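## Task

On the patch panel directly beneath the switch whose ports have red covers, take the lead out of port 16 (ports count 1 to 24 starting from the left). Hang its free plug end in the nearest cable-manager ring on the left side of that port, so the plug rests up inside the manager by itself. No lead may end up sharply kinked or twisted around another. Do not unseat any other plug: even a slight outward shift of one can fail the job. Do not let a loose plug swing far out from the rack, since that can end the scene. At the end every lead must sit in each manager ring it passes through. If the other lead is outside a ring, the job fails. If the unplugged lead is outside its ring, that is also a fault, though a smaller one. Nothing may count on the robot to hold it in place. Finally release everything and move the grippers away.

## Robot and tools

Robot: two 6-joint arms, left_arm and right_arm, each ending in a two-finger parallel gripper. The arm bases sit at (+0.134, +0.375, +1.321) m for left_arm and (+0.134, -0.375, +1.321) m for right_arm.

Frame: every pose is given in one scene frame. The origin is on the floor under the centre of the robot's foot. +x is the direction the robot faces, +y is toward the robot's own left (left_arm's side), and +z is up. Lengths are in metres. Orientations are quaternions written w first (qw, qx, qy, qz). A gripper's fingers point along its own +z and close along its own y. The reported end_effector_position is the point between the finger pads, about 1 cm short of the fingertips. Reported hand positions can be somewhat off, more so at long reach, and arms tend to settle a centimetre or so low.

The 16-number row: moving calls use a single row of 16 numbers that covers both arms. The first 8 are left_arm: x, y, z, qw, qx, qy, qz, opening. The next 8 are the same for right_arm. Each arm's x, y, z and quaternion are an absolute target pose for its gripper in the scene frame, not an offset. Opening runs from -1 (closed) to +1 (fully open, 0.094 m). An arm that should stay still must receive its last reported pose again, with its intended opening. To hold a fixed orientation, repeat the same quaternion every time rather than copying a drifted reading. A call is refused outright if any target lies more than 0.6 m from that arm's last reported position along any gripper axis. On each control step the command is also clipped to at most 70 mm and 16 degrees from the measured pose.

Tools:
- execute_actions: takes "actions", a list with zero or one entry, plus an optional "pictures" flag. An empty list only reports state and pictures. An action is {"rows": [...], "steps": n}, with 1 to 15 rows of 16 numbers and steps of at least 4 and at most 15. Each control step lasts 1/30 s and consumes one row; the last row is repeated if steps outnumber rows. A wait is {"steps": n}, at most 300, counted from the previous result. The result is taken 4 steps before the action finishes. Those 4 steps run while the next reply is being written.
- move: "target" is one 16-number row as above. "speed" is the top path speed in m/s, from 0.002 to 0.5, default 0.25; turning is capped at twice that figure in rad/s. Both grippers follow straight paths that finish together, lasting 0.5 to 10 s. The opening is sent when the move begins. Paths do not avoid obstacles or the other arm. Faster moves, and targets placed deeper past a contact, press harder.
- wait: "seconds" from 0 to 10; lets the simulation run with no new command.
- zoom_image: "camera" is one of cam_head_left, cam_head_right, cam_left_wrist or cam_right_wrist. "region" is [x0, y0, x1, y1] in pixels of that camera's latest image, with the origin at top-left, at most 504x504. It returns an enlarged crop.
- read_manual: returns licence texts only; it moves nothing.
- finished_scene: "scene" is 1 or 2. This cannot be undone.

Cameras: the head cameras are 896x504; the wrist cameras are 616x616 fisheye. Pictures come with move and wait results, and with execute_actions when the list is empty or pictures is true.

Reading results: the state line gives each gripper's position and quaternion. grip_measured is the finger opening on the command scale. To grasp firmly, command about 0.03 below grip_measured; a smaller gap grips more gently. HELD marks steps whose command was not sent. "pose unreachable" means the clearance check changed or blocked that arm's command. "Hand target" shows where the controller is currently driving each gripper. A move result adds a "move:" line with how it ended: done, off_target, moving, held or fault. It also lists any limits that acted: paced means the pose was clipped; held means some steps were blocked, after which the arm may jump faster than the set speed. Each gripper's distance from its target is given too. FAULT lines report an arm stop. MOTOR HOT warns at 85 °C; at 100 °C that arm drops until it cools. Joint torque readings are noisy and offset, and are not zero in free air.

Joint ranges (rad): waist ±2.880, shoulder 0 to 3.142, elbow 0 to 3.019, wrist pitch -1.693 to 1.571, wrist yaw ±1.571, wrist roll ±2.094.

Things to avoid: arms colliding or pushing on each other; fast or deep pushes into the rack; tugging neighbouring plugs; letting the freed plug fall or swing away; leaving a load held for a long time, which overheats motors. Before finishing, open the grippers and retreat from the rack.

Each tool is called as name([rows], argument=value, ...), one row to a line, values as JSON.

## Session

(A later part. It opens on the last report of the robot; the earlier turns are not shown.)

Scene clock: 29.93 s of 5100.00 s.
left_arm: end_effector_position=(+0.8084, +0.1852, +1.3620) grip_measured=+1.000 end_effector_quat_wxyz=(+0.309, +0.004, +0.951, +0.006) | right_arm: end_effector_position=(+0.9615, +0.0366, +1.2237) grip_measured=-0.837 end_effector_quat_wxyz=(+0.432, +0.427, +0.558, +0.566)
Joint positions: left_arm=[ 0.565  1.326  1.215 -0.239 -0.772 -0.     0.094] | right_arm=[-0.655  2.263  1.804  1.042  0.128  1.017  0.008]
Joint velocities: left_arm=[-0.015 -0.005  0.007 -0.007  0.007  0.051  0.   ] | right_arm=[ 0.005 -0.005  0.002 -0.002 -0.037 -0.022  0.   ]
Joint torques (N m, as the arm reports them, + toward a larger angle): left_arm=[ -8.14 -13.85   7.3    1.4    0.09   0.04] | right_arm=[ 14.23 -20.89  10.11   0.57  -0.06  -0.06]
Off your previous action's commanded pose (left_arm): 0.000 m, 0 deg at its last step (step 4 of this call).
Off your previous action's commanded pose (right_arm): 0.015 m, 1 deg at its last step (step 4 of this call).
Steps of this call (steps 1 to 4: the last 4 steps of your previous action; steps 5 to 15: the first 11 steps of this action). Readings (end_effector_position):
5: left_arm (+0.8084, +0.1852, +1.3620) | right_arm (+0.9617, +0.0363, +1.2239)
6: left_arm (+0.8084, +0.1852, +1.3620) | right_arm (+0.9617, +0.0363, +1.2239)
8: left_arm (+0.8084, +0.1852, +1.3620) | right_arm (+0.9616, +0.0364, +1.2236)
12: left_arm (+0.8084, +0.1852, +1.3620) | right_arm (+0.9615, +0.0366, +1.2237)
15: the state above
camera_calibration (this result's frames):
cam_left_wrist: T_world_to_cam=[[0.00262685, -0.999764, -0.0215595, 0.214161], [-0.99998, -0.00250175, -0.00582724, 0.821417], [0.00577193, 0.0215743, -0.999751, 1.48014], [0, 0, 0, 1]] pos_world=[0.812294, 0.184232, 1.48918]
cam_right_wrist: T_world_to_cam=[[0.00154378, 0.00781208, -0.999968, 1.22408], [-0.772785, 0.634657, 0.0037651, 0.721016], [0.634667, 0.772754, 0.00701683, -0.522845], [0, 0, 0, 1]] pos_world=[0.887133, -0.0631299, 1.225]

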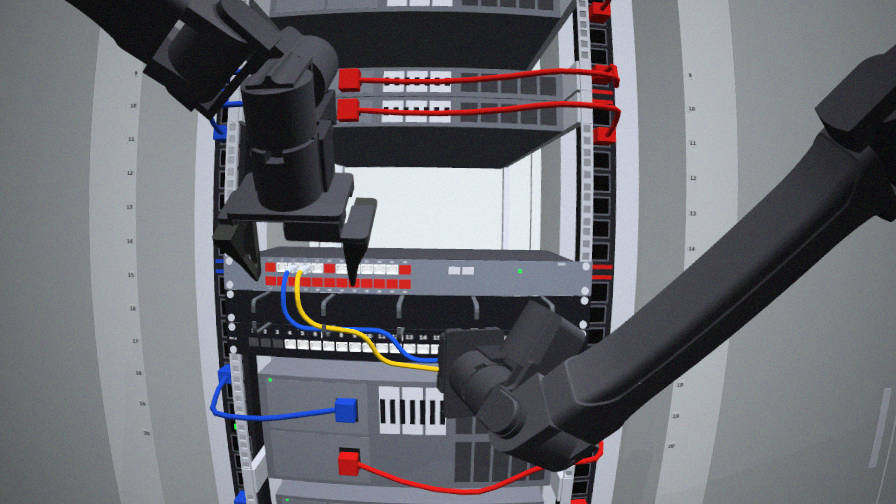

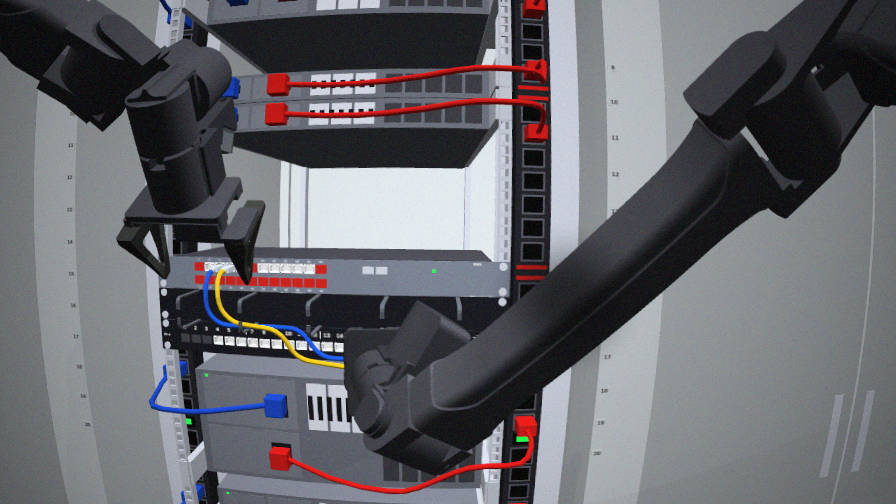

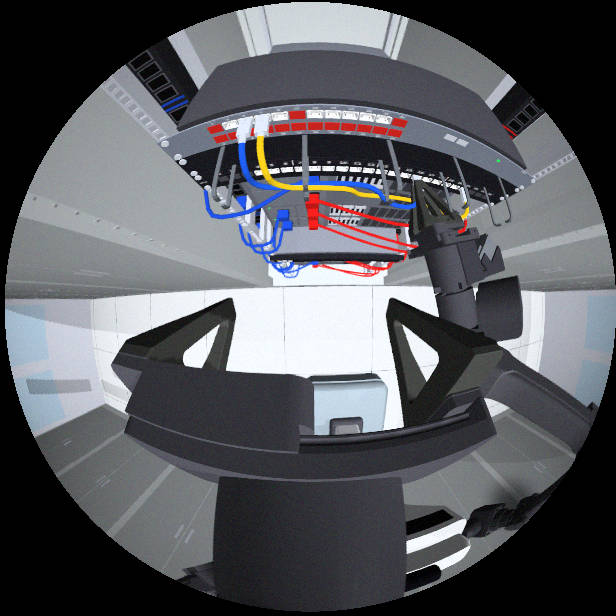

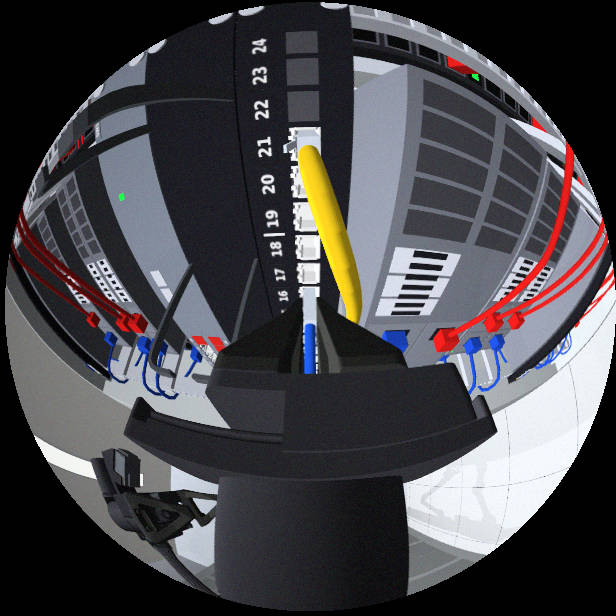

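Pull; retracting will likely sag, so bias up.

move(target=[0.8084,0.1852,1.3621,0.309,0.006,0.951,0.006,1,0.925,0.045,1.238,0.43,0.43,0.561,0.561,-0.875], speed=0.02)

zoom_image(camera="cam_left_wrist", region=[280, 130, 500, 290])

Scene clock: 32.43 s of 5100.00 s.
left_arm: end_effector_position=(+0.8084, +0.1852, +1.3620) grip_measured=+1.000 end_effector_quat_wxyz=(+0.309, +0.004, +0.951, +0.006) | right_arm: end_effector_position=(+0.9277, +0.0420, +1.2228) grip_measured=-0.863 end_effector_quat_wxyz=(+0.425, +0.433, +0.568, +0.556)
Joint positions: left_arm=[ 0.565  1.326  1.215 -0.239 -0.772 -0.     0.094] | right_arm=[-0.628  2.228  1.689  1.094  0.169  1.003  0.006]
Joint velocities: left_arm=[ 0.005 -0.005 -0.007  0.002  0.037 -0.081  0.   ] | right_arm=[-0.015 -0.015 -0.012  0.017  0.051 -0.007 -0.   ]
Joint torques (N m, as the arm reports them, + toward a larger angle): left_arm=[ -8.13 -13.79   7.33   1.38   0.09   0.05] | right_arm=[ 15.57 -24.11   4.95   2.05  -0.19  -0.23]
Hand target (left_arm): +0.808, +0.185, +1.362; +0.309, +0.006, +0.951, +0.006
Hand target (right_arm): +0.925, +0.045, +1.239; +0.430, +0.430, +0.561, +0.561
Off your previous action's commanded pose (left_arm): 0.000 m, 0 deg at its last step (step 4 of this call).
Off your previous action's commanded pose (right_arm): 0.015 m, 1 deg at its last step (step 4 of this call).
Off the commanded pose (left_arm): 0.000 m, 0 deg.
Off the commanded pose (right_arm): 0.016 m, 1 deg.
Kept back: nothing.
move: off_target (right_arm)
camera_calibration (this result's frames):
cam_left_wrist: T_world_to_cam=[[0.00262685, -0.999764, -0.0215595, 0.214161], [-0.99998, -0.00250175, -0.00582724, 0.821417], [0.00577193, 0.0215743, -0.999751, 1.48014], [0, 0, 0, 1]] pos_world=[0.812294, 0.184232, 1.48918]
cam_right_wrist: T_world_to_cam=[[-0.0306483, -0.00466911, -0.999519, 1.25297], [-0.772629, 0.634519, 0.0207271, 0.670593], [0.634117, 0.772893, -0.0230544, -0.468306], [0, 0, 0, 1]] pos_world=[0.853482, -0.0577036, 1.22767]

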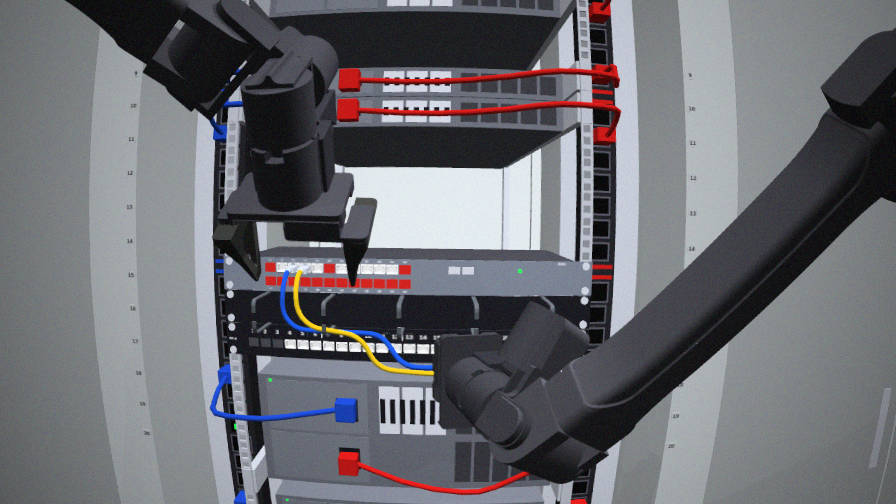

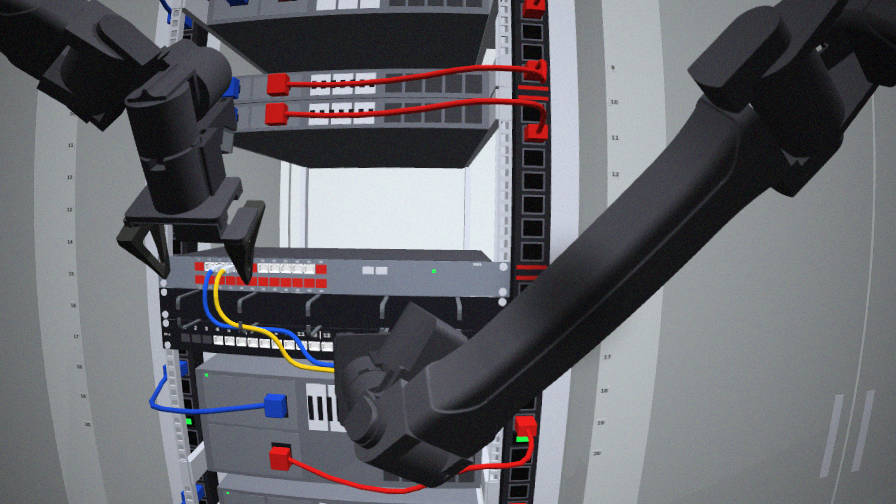

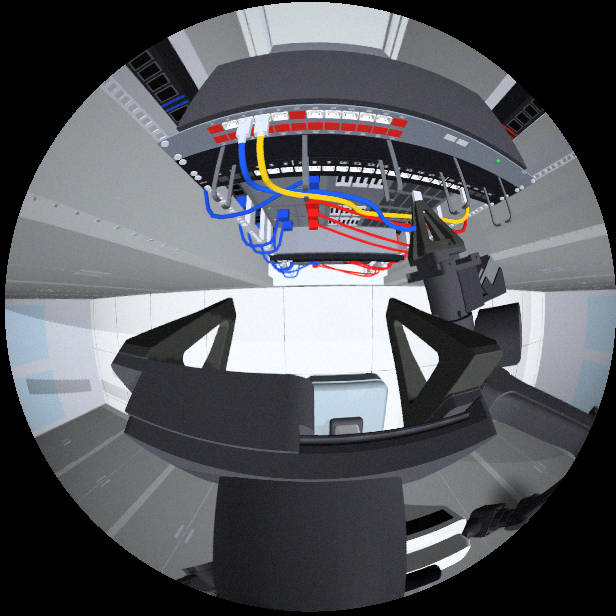

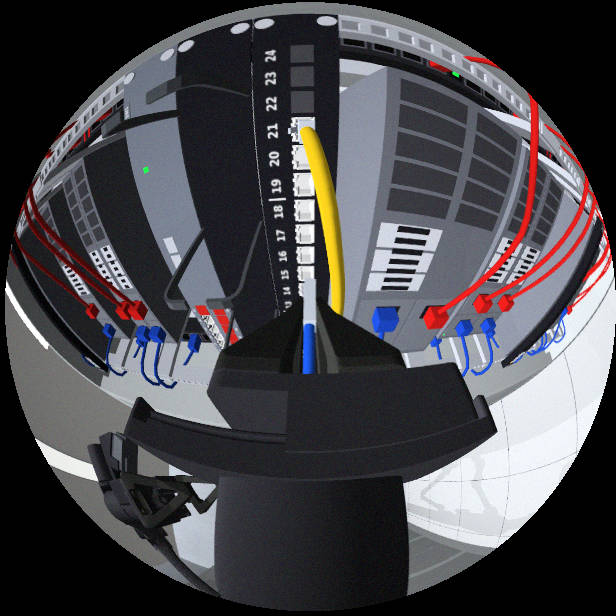

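Region (280, 130, 500, 290) of cam_left_wrist's 616x616 image, scaled by 2.291, with more detail than that image has; it fills the top 367 rows of this view, and the rest is white.

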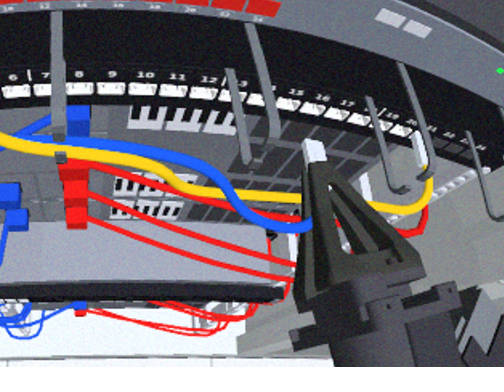

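move(target=[0.8084,0.1852,1.3621,0.309,0.006,0.951,0.006,1,0.925,0.05,1.28,0.43,0.43,0.561,0.561,-0.885], speed=0.03)

zoom_image(camera="cam_head_left", region=[270, 260, 470, 380])

Scene clock: 34.97 s of 5100.00 s.
left_arm: end_effector_position=(+0.8084, +0.1852, +1.3620) grip_measured=+1.000 end_effector_quat_wxyz=(+0.309, +0.004, +0.951, +0.006) | right_arm: end_effector_position=(+0.9303, +0.0410, +1.2662) grip_measured=-0.869 end_effector_quat_wxyz=(+0.436, +0.434, +0.558, +0.557)
Joint positions: left_arm=[ 0.565  1.326  1.215 -0.239 -0.772 -0.     0.094] | right_arm=[-0.595  2.163  1.657  1.094  0.203  0.98   0.006]
Joint velocities: left_arm=[-0.005 -0.005  0.007 -0.002  0.037  0.051  0.   ] | right_arm=[-0.005 -0.015  0.002  0.007 -0.007 -0.007 -0.   ]
Joint torques (N m, as the arm reports them, + toward a larger angle): left_arm=[ -8.16 -13.8    7.31   1.4    0.09   0.04] | right_arm=[ 15.93 -24.46   5.38   0.61  -0.29  -0.2 ]
Hand target (left_arm): +0.808, +0.185, +1.362; +0.309, +0.006, +0.951, +0.006
Hand target (right_arm): +0.926, +0.051, +1.280; +0.431, +0.429, +0.561, +0.561
Off the commanded pose (left_arm): 0.000 m, 0 deg.
Off the commanded pose (right_arm): 0.017 m, 1 deg.
Kept back: nothing.
move: off_target (right_arm)
camera_calibration (this result's frames):
cam_left_wrist: T_world_to_cam=[[0.00262685, -0.999764, -0.0215595, 0.214161], [-0.99998, -0.00250175, -0.00582724, 0.821417], [0.00577193, 0.0215743, -0.999751, 1.48014], [0, 0, 0, 1]] pos_world=[0.812294, 0.184232, 1.48918]
cam_right_wrist: T_world_to_cam=[[-0.0107619, 0.000545826, -0.999942, 1.27829], [-0.75948, 0.650474, 0.008529, 0.674903], [0.650441, 0.759528, -0.0065858, -0.503715], [0, 0, 0, 1]] pos_world=[0.85397, -0.0571192, 1.26914]

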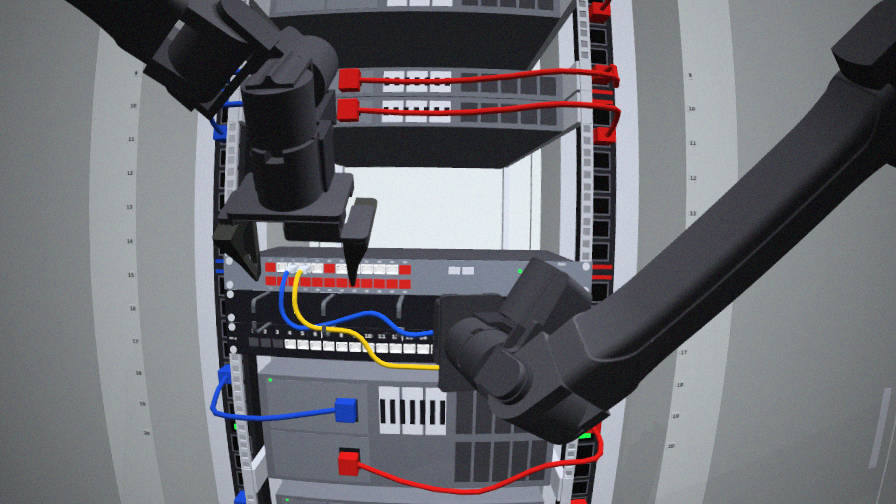

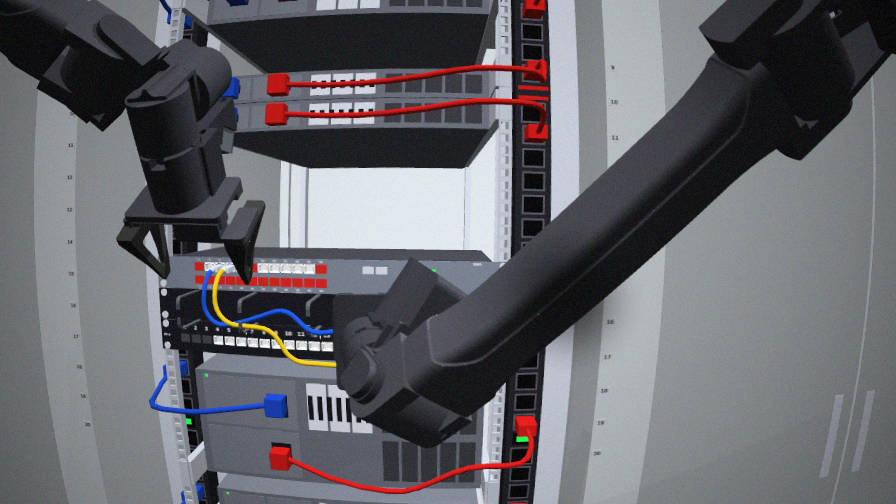

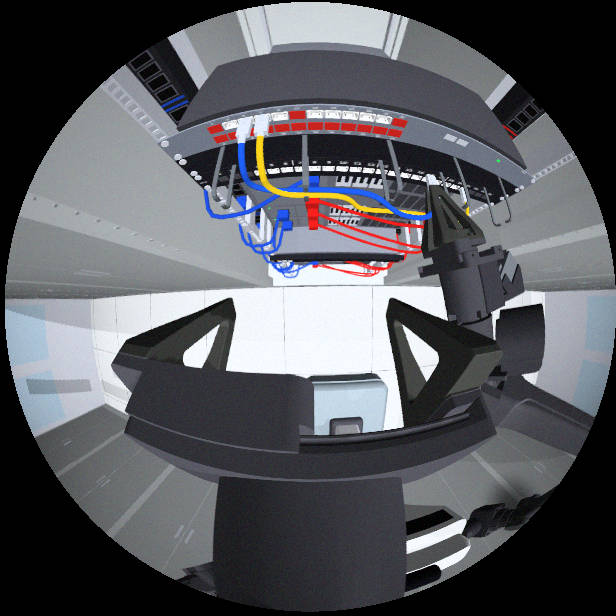

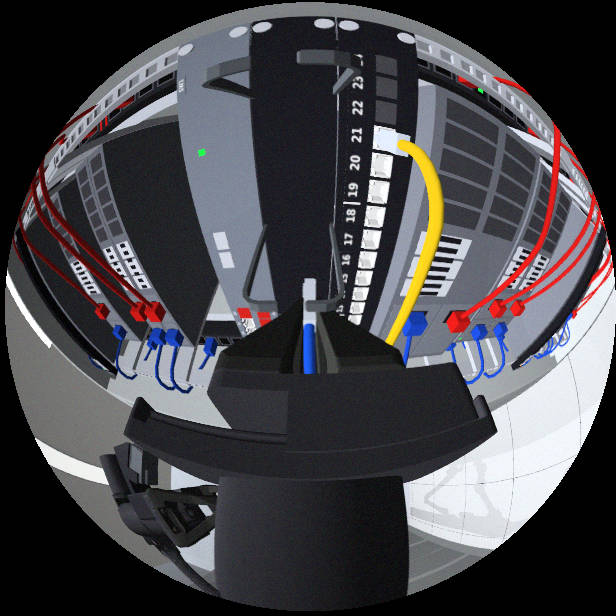

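Region (270, 260, 470, 380) of cam_head_left's 896x504 image, scaled by 2.520, with more detail than that image has; it fills the top 302 rows of this view, and the rest is white.

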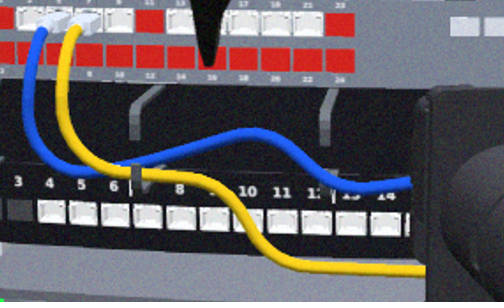

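move(target=[0.8084,0.1852,1.3621,0.309,0.006,0.951,0.006,1,0.925,0.055,1.285,0.5,0.5,0.5,0.5,-0.885], speed=0.04)

zoom_image(camera="cam_head_left", region=[270, 260, 470, 380])

zoom_image(camera="cam_left_wrist", region=[280, 130, 500, 290])

Scene clock: 38.53 s of 5100.00 s.
left_arm: end_effector_position=(+0.8084, +0.1852, +1.3620) grip_measured=+1.000 end_effector_quat_wxyz=(+0.309, +0.004, +0.951, +0.006) | right_arm: end_effector_position=(+0.9266, +0.0398, +1.2739) grip_measured=-0.869 end_effector_quat_wxyz=(+0.497, +0.500, +0.513, +0.489)
Joint positions: left_arm=[ 0.565  1.326  1.215 -0.239 -0.772 -0.     0.094] | right_arm=[-0.538  2.232  1.745  1.213  0.46   0.887  0.006]
Joint velocities: left_arm=[-0.015 -0.005  0.002 -0.012 -0.022  0.007  0.   ] | right_arm=[-0.015 -0.005  0.007 -0.012  0.037  0.051  0.   ]
Joint torques (N m, as the arm reports them, + toward a larger angle): left_arm=[ -8.13 -13.88   7.32   1.4    0.1    0.05] | right_arm=[ 17.14 -20.31  10.1    1.87  -0.34  -0.17]
Hand target (left_arm): +0.808, +0.185, +1.362; +0.309, +0.006, +0.951, +0.006
Hand target (right_arm): +0.925, +0.055, +1.286; +0.500, +0.499, +0.501, +0.500
Off the commanded pose (left_arm): 0.000 m, 0 deg.
Off the commanded pose (right_arm): 0.019 m, 2 deg.
Kept back: nothing.
move: off_target (right_arm)
camera_calibration (this result's frames):
cam_left_wrist: T_world_to_cam=[[0.00262685, -0.999764, -0.0215595, 0.214161], [-0.99998, -0.00250175, -0.00582724, 0.821417], [0.00577193, 0.0215743, -0.999751, 1.48014], [0, 0, 0, 1]] pos_world=[0.812294, 0.184232, 1.48918]
cam_right_wrist: T_world_to_cam=[[-0.0383147, -0.0154075, -0.999147, 1.31107], [-0.581953, 0.813164, 0.00977689, 0.500198], [0.81232, 0.581831, -0.0401226, -0.600514], [0, 0, 0, 1]] pos_world=[0.829134, -0.0371451, 1.28097]

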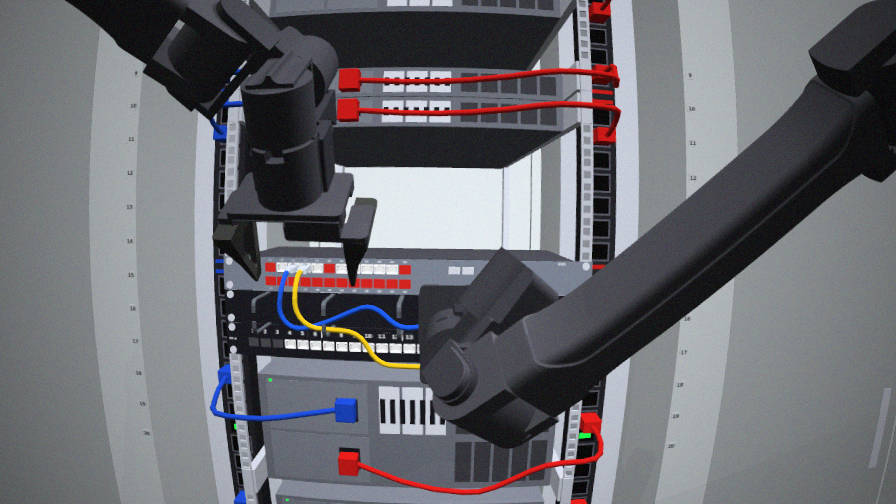

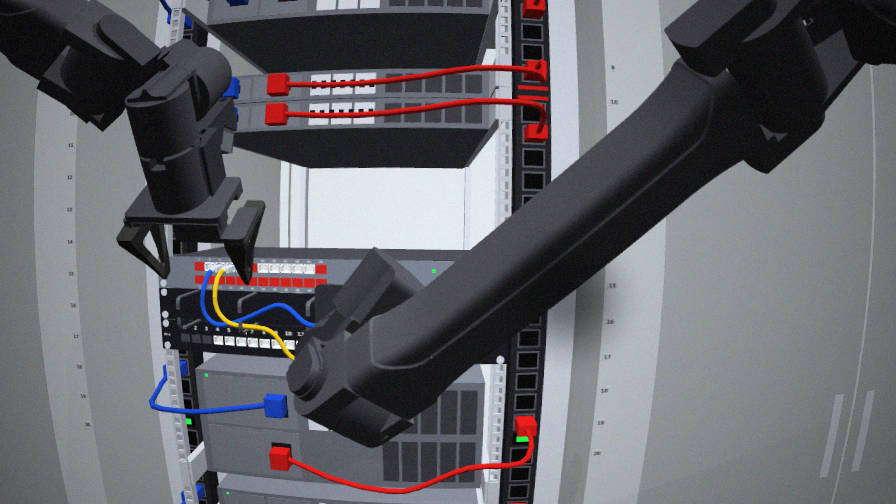

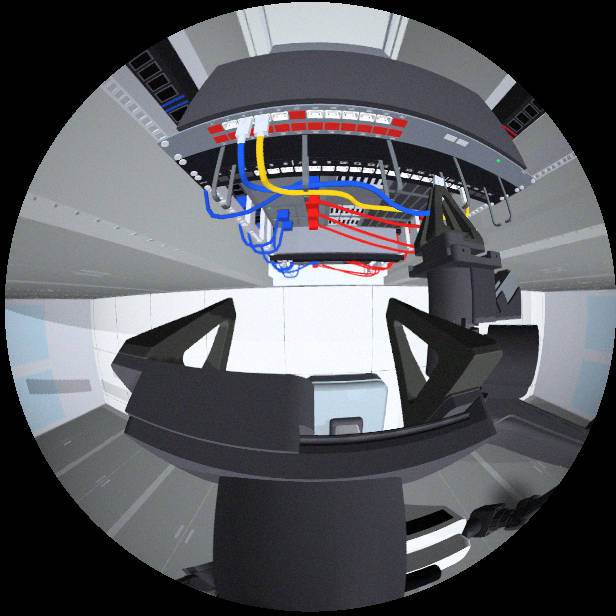

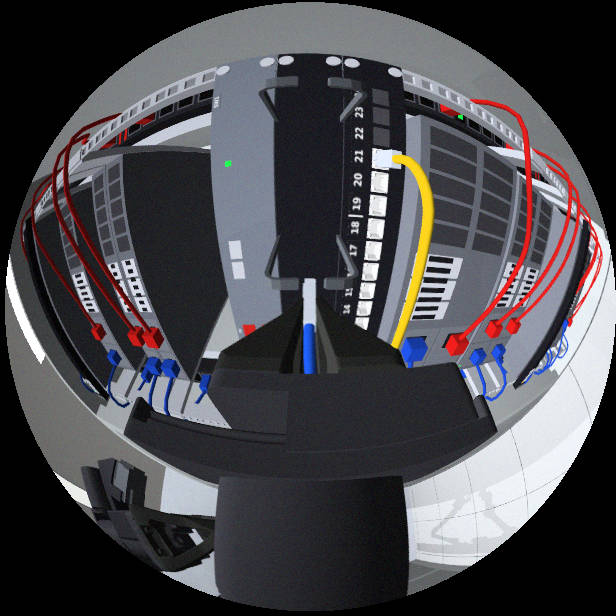

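Region (270, 260, 470, 380) of cam_head_left's 896x504 image, scaled by 2.520, with more detail than that image has; it fills the top 302 rows of this view, and the rest is white.

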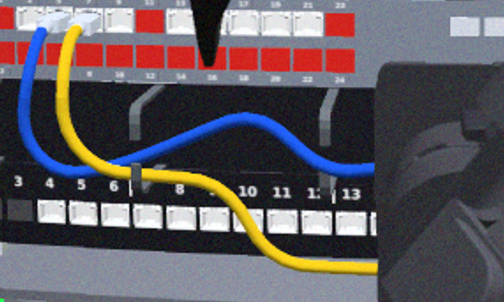

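Region (280, 130, 500, 290) of cam_left_wrist's 616x616 image, scaled by 2.291, with more detail than that image has; it fills the top 367 rows of this view, and the rest is white.

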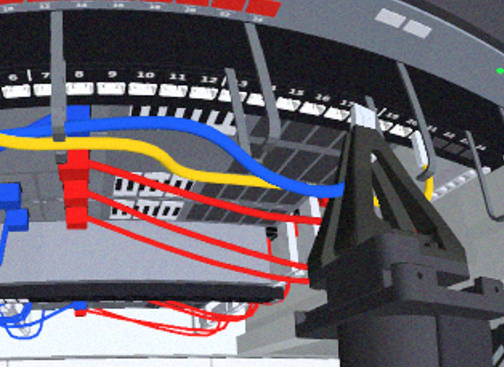

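Aligned. Advance with more yaw.

move(target=[0.8084,0.1852,1.3621,0.309,0.006,0.951,0.006,1,0.95,0.048,1.272,0.561,0.561,0.43,0.43,-0.885], speed=0.04)

zoom_image(camera="cam_left_wrist", region=[330, 130, 500, 250])

Scene clock: 46.47 s of 5100.00 s.
left_arm: end_effector_position=(+0.8084, +0.1852, +1.3620) grip_measured=+1.000 end_effector_quat_wxyz=(+0.309, +0.004, +0.951, +0.006) | right_arm: end_effector_position=(+0.9522, +0.0355, +1.2596) grip_measured=-0.869 end_effector_quat_wxyz=(+0.559, +0.560, +0.443, +0.421)
Joint positions: left_arm=[ 0.565  1.326  1.215 -0.239 -0.772 -0.     0.094] | right_arm=[-0.53   2.422  2.069  1.291  0.658  0.771  0.006]
Joint velocities: left_arm=[ 0.005  0.005  0.017 -0.002 -0.081  0.051  0.   ] | right_arm=[-0.005 -0.005  0.002 -0.002  0.037 -0.051  0.   ]
Joint torques (N m, as the arm reports them, + toward a larger angle): left_arm=[ -8.09 -13.83   7.32   1.39   0.09   0.05] | right_arm=[ 18.19 -21.89  11.16   1.24  -0.45  -0.19]
Hand target (left_arm): +0.808, +0.185, +1.362; +0.309, +0.006, +0.951, +0.006
Hand target (right_arm): +0.950, +0.048, +1.272; +0.561, +0.561, +0.431, +0.429
Off the commanded pose (left_arm): 0.000 m, 0 deg.
Off the commanded pose (right_arm): 0.018 m, 2 deg.
Kept back: nothing.
After step 90, 1.33 s passed at rest.
move: off_target (right_arm)
camera_calibration (this result's frames):
cam_left_wrist: T_world_to_cam=[[0.00262685, -0.999764, -0.0215595, 0.214161], [-0.99998, -0.00250175, -0.00582724, 0.821417], [0.00577193, 0.0215743, -0.999751, 1.48014], [0, 0, 0, 1]] pos_world=[0.812294, 0.184232, 1.48918]
cam_right_wrist: T_world_to_cam=[[-0.0353618, -0.0102085, -0.999322, 1.29496], [-0.352704, 0.935731, 0.00292179, 0.304722], [0.935067, 0.352568, -0.0366897, -0.732432], [0, 0, 0, 1]] pos_world=[0.838141, -0.013686, 1.26632]

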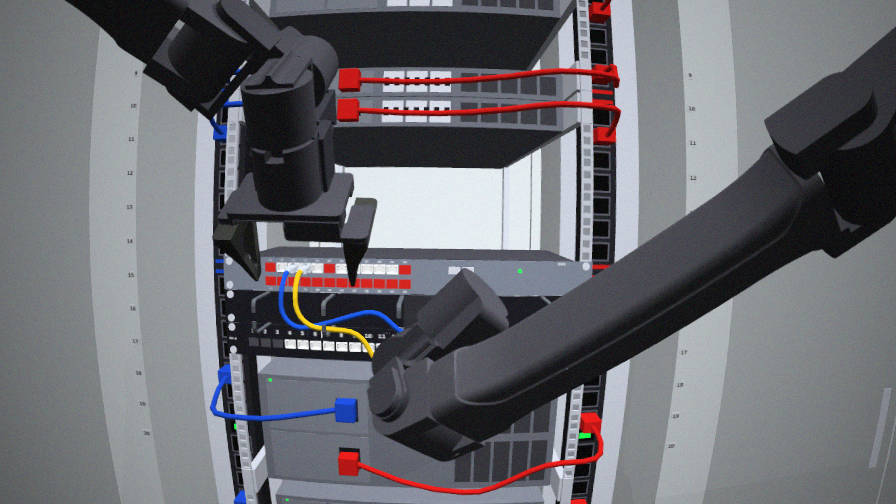

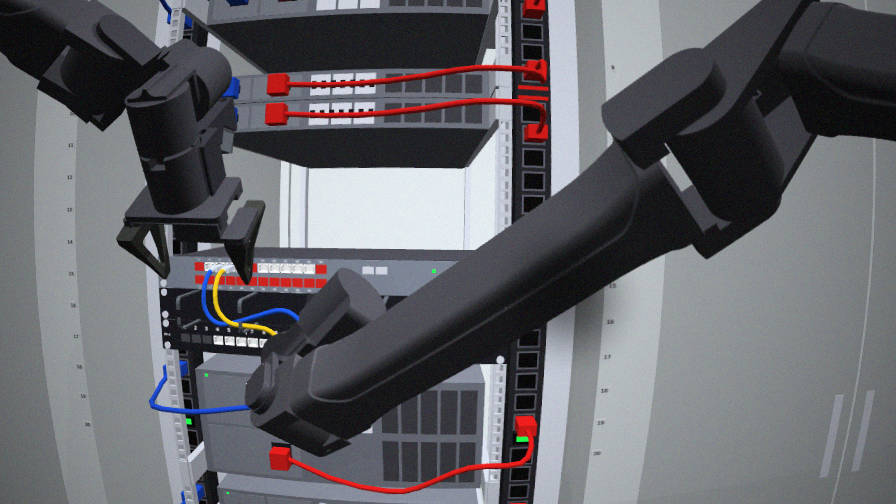

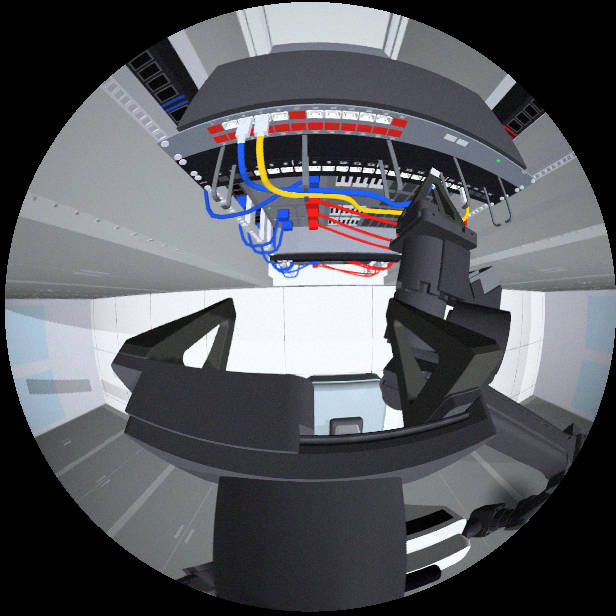

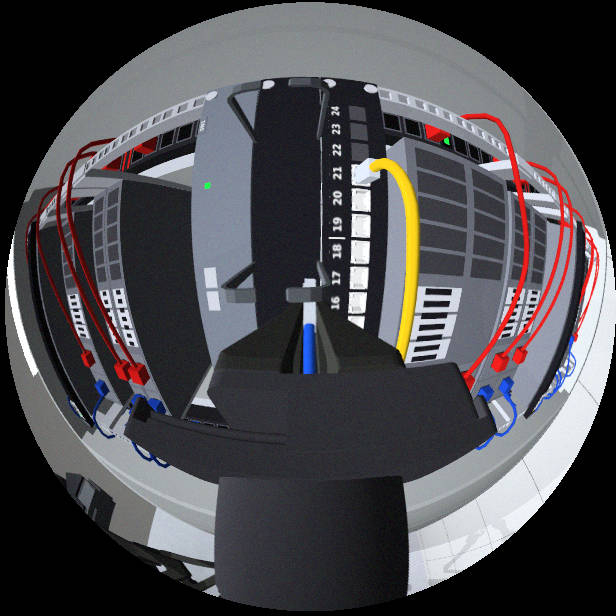

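Region (330, 130, 500, 250) of cam_left_wrist's 616x616 image, scaled by 2.965, with more detail than that image has; it fills the top 356 rows of this view, and the rest is white.

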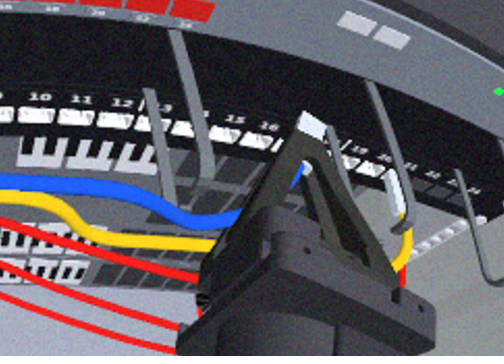

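Sagged; cable is in front of the hook. Raise so it snaps in.

move(target=[0.8084,0.1852,1.3621,0.309,0.006,0.951,0.006,1,0.945,0.048,1.292,0.561,0.561,0.43,0.43,-0.885], speed=0.02)

zoom_image(camera="cam_left_wrist", region=[330, 130, 500, 250])

zoom_image(camera="cam_head_left", region=[270, 260, 470, 380])

Scene clock: 48.70 s of 5100.00 s.
left_arm: end_effector_position=(+0.8084, +0.1852, +1.3620) grip_measured=+1.000 end_effector_quat_wxyz=(+0.309, +0.004, +0.951, +0.006) | right_arm: end_effector_position=(+0.9481, +0.0387, +1.2656) grip_measured=-0.869 end_effector_quat_wxyz=(+0.563, +0.561, +0.442, +0.417)
Joint positions: left_arm=[ 0.565  1.326  1.215 -0.239 -0.772 -0.     0.094] | right_arm=[-0.52   2.422  2.069  1.308  0.669  0.749  0.006]
Joint velocities: left_arm=[-0.015  0.005  0.002 -0.002  0.007 -0.037  0.   ] | right_arm=[ 0.015 -0.015  0.027  0.002  0.022 -0.007 -0.   ]
Joint torques (N m, as the arm reports them, + toward a larger angle): left_arm=[ -8.08 -13.75   7.3    1.39   0.09   0.05] | right_arm=[ 18.45 -26.13   7.2    1.42  -0.53  -0.23]
Hand target (left_arm): +0.808, +0.185, +1.362; +0.309, +0.006, +0.951, +0.006
Hand target (right_arm): +0.946, +0.048, +1.292; +0.561, +0.561, +0.430, +0.430
Off the commanded pose (left_arm): 0.000 m, 0 deg.
Off the commanded pose (right_arm): 0.028 m, 2 deg.
Kept back: nothing.
move: off_target (right_arm)
camera_calibration (this result's frames):
cam_left_wrist: T_world_to_cam=[[0.00262685, -0.999764, -0.0215595, 0.214161], [-0.99998, -0.00250175, -0.00582724, 0.821417], [0.00577193, 0.0215743, -0.999751, 1.48014], [0, 0, 0, 1]] pos_world=[0.812294, 0.184232, 1.48918]
cam_right_wrist: T_world_to_cam=[[-0.0344261, -0.0152483, -0.999291, 1.30008], [-0.344179, 0.938901, -0.00246968, 0.298904], [0.938273, 0.34385, -0.0375709, -0.731156], [0, 0, 0, 1]] pos_world=[0.833657, -0.00940863, 1.27243]

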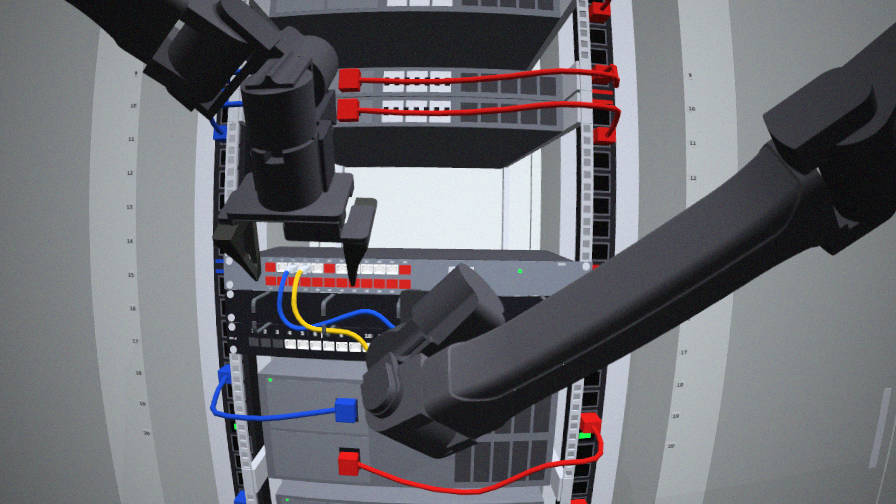

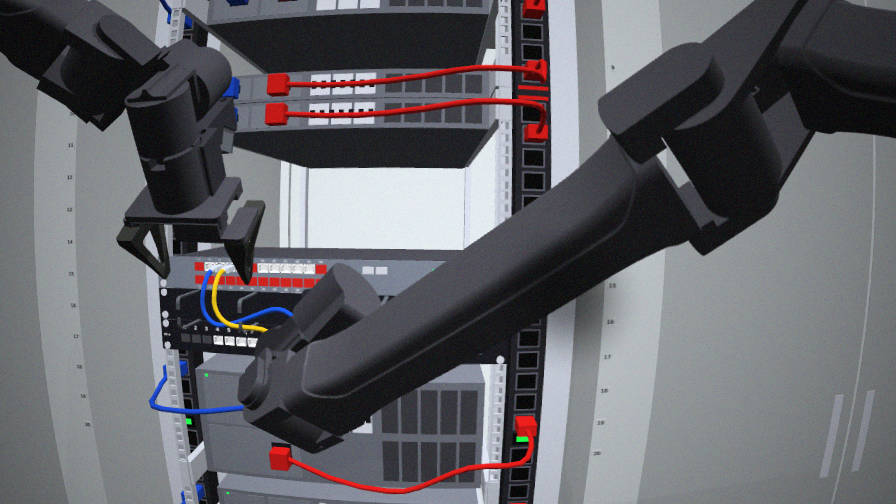

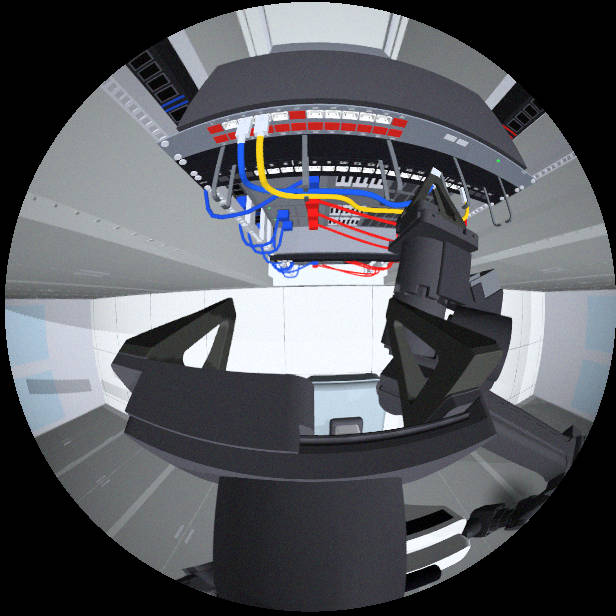

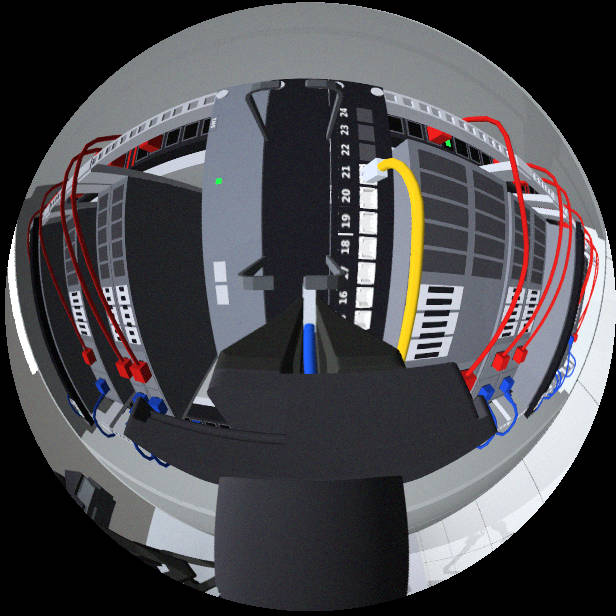

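Region (330, 130, 500, 250) of cam_left_wrist's 616x616 image, scaled by 2.965, with more detail than that image has; it fills the top 356 rows of this view, and the rest is white.

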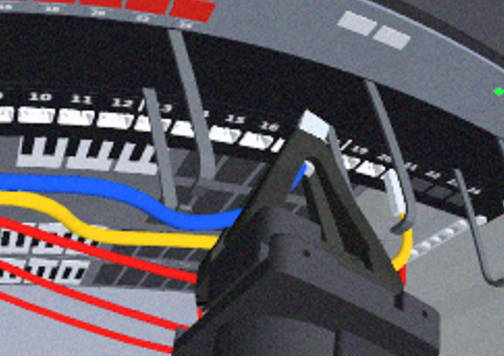

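Region (270, 260, 470, 380) of cam_head_left's 896x504 image, scaled by 2.520, with more detail than that image has; it fills the top 302 rows of this view, and the rest is white.

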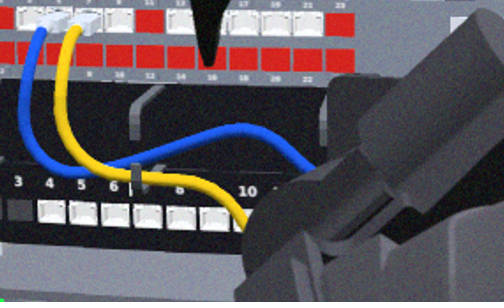

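execute_actions([
  {"rows":[[0.8084,0.1852,1.3621,0.309,0.006,0.951,0.006,1,0.946,0.047,1.294,0.561,0.561,0.43,0.43,-0.885],[0.8084,0.1852,1.3621,0.309,0.006,0.951,0.006,1,0.946,0.046,1.296,0.561,0.561,0.43,0.43,-0.885],[0.8084,0.1852,1.3621,0.309,0.006,0.951,0.006,1,0.946,0.045,1.298,0.561,0.561,0.43,0.43,-0.885],[0.8084,0.1852,1.3621,0.309,0.006,0.951,0.006,1,0.946,0.044,1.300,0.561,0.561,0.43,0.43,-0.885],[0.8084,0.1852,1.3621,0.309,0.006,0.951,0.006,1,0.946,0.044,1.302,0.561,0.561,0.43,0.43,-0.885]]},
], pictures=true)

zoom_image(camera="cam_left_wrist", region=[330, 130, 500, 250])

Scene clock: 49.23 s of 5100.00 s.
left_arm: end_effector_position=(+0.8084, +0.1852, +1.3620) grip_measured=+1.000 end_effector_quat_wxyz=(+0.309, +0.004, +0.951, +0.006) | right_arm: end_effector_position=(+0.9486, +0.0380, +1.2736) grip_measured=-0.869 end_effector_quat_wxyz=(+0.563, +0.561, +0.441, +0.418)
Joint positions: left_arm=[ 0.565  1.326  1.215 -0.239 -0.772 -0.     0.094] | right_arm=[-0.515  2.407  2.057  1.308  0.671  0.745  0.006]
Joint velocities: left_arm=[-0.015 -0.005 -0.017  0.002  0.022  0.007  0.   ] | right_arm=[ 0.024 -0.063 -0.002 -0.007 -0.051 -0.037 -0.001]
Joint torques (N m, as the arm reports them, + toward a larger angle): left_arm=[ -8.17 -13.82   7.3    1.38   0.09   0.05] | right_arm=[ 18.79 -25.89   6.3    1.34  -0.51  -0.21]
Steps of this call (steps 1 to 5: nothing new was sent; steps 6 to 16: the first 11 steps of this action). Readings (end_effector_position):
6: left_arm (+0.8084, +0.1852, +1.3620) | right_arm (+0.9480, +0.0390, +1.2658)
7: left_arm (+0.8084, +0.1852, +1.3620) | right_arm (+0.9481, +0.0388, +1.2660)
9: left_arm (+0.8084, +0.1852, +1.3620) | right_arm (+0.9482, +0.0385, +1.2664)
13: left_arm (+0.8084, +0.1852, +1.3620) | right_arm (+0.9477, +0.0382, +1.2693)
16: the state above
camera_calibration (this result's frames):
cam_left_wrist: T_world_to_cam=[[0.00262685, -0.999764, -0.0215595, 0.214161], [-0.99998, -0.00250175, -0.00582724, 0.821417], [0.00577193, 0.0215743, -0.999751, 1.48014], [0, 0, 0, 1]] pos_world=[0.812294, 0.184232, 1.48918]
cam_right_wrist: T_world_to_cam=[[-0.0332517, -0.0140264, -0.999349, 1.30699], [-0.34466, 0.938726, -0.00170754, 0.299255], [0.938138, 0.344379, -0.0360486, -0.732885], [0, 0, 0, 1]] pos_world=[0.834149, -0.0101964, 1.28023]

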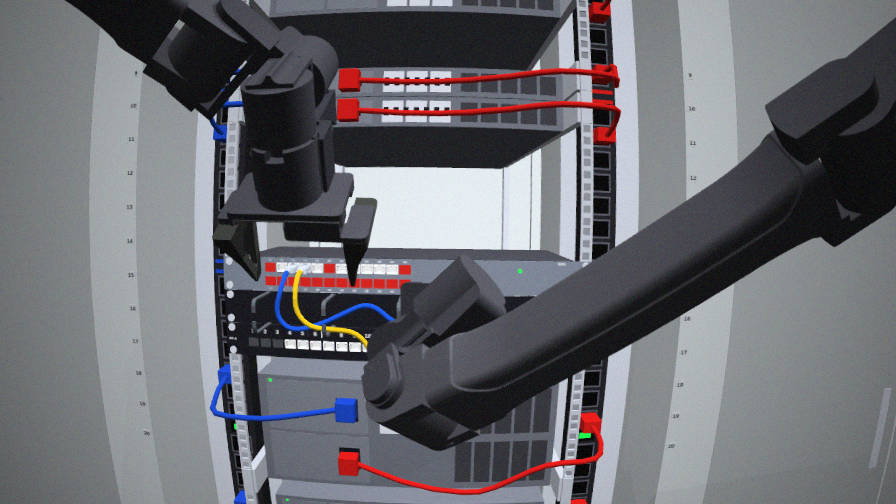

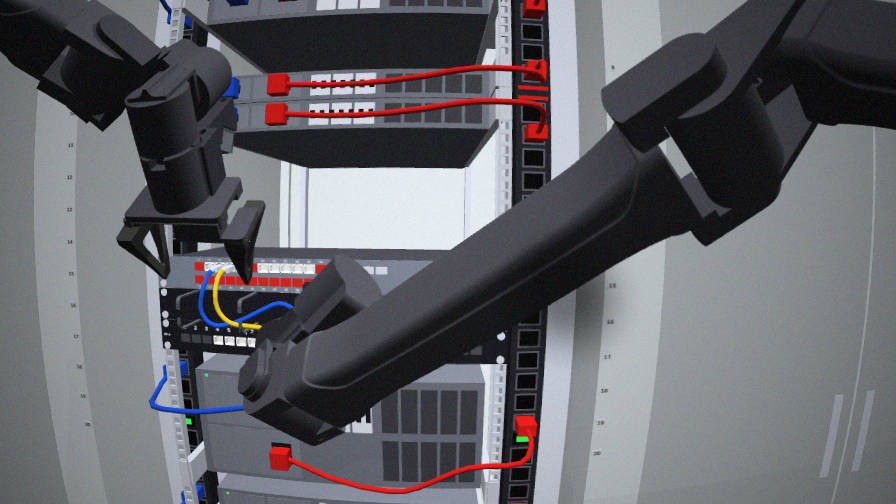

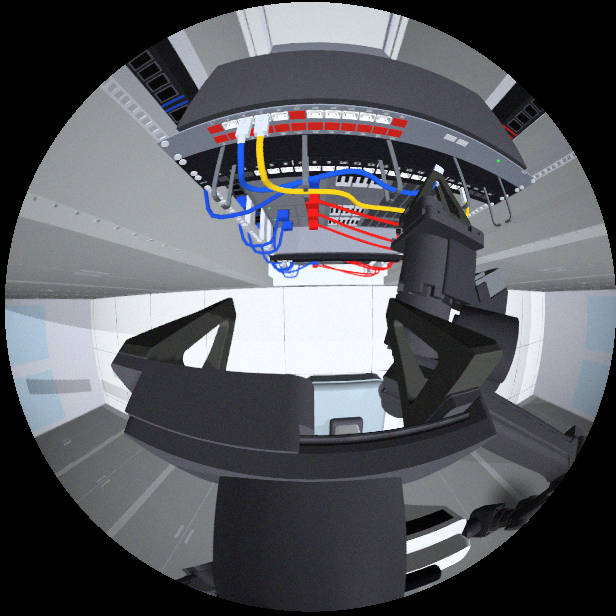

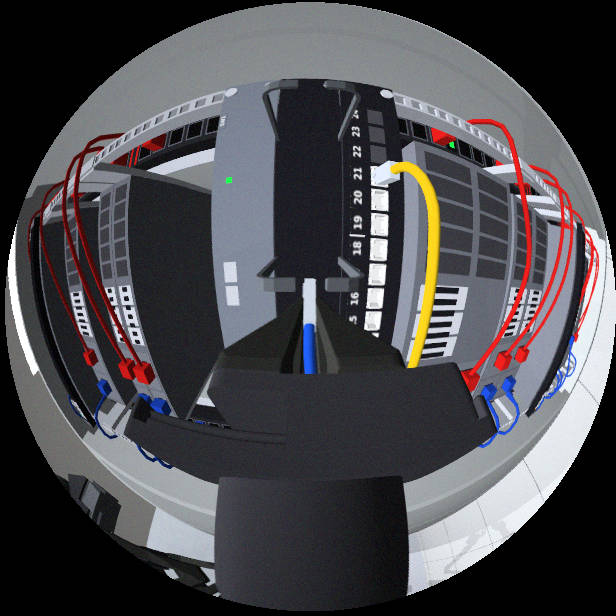

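Region (330, 130, 500, 250) of cam_left_wrist's 616x616 image, scaled by 2.965, with more detail than that image has; it fills the top 356 rows of this view, and the rest is white.

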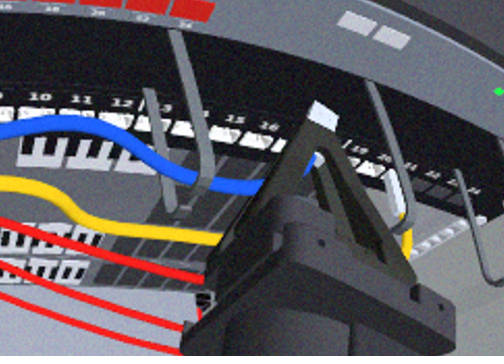

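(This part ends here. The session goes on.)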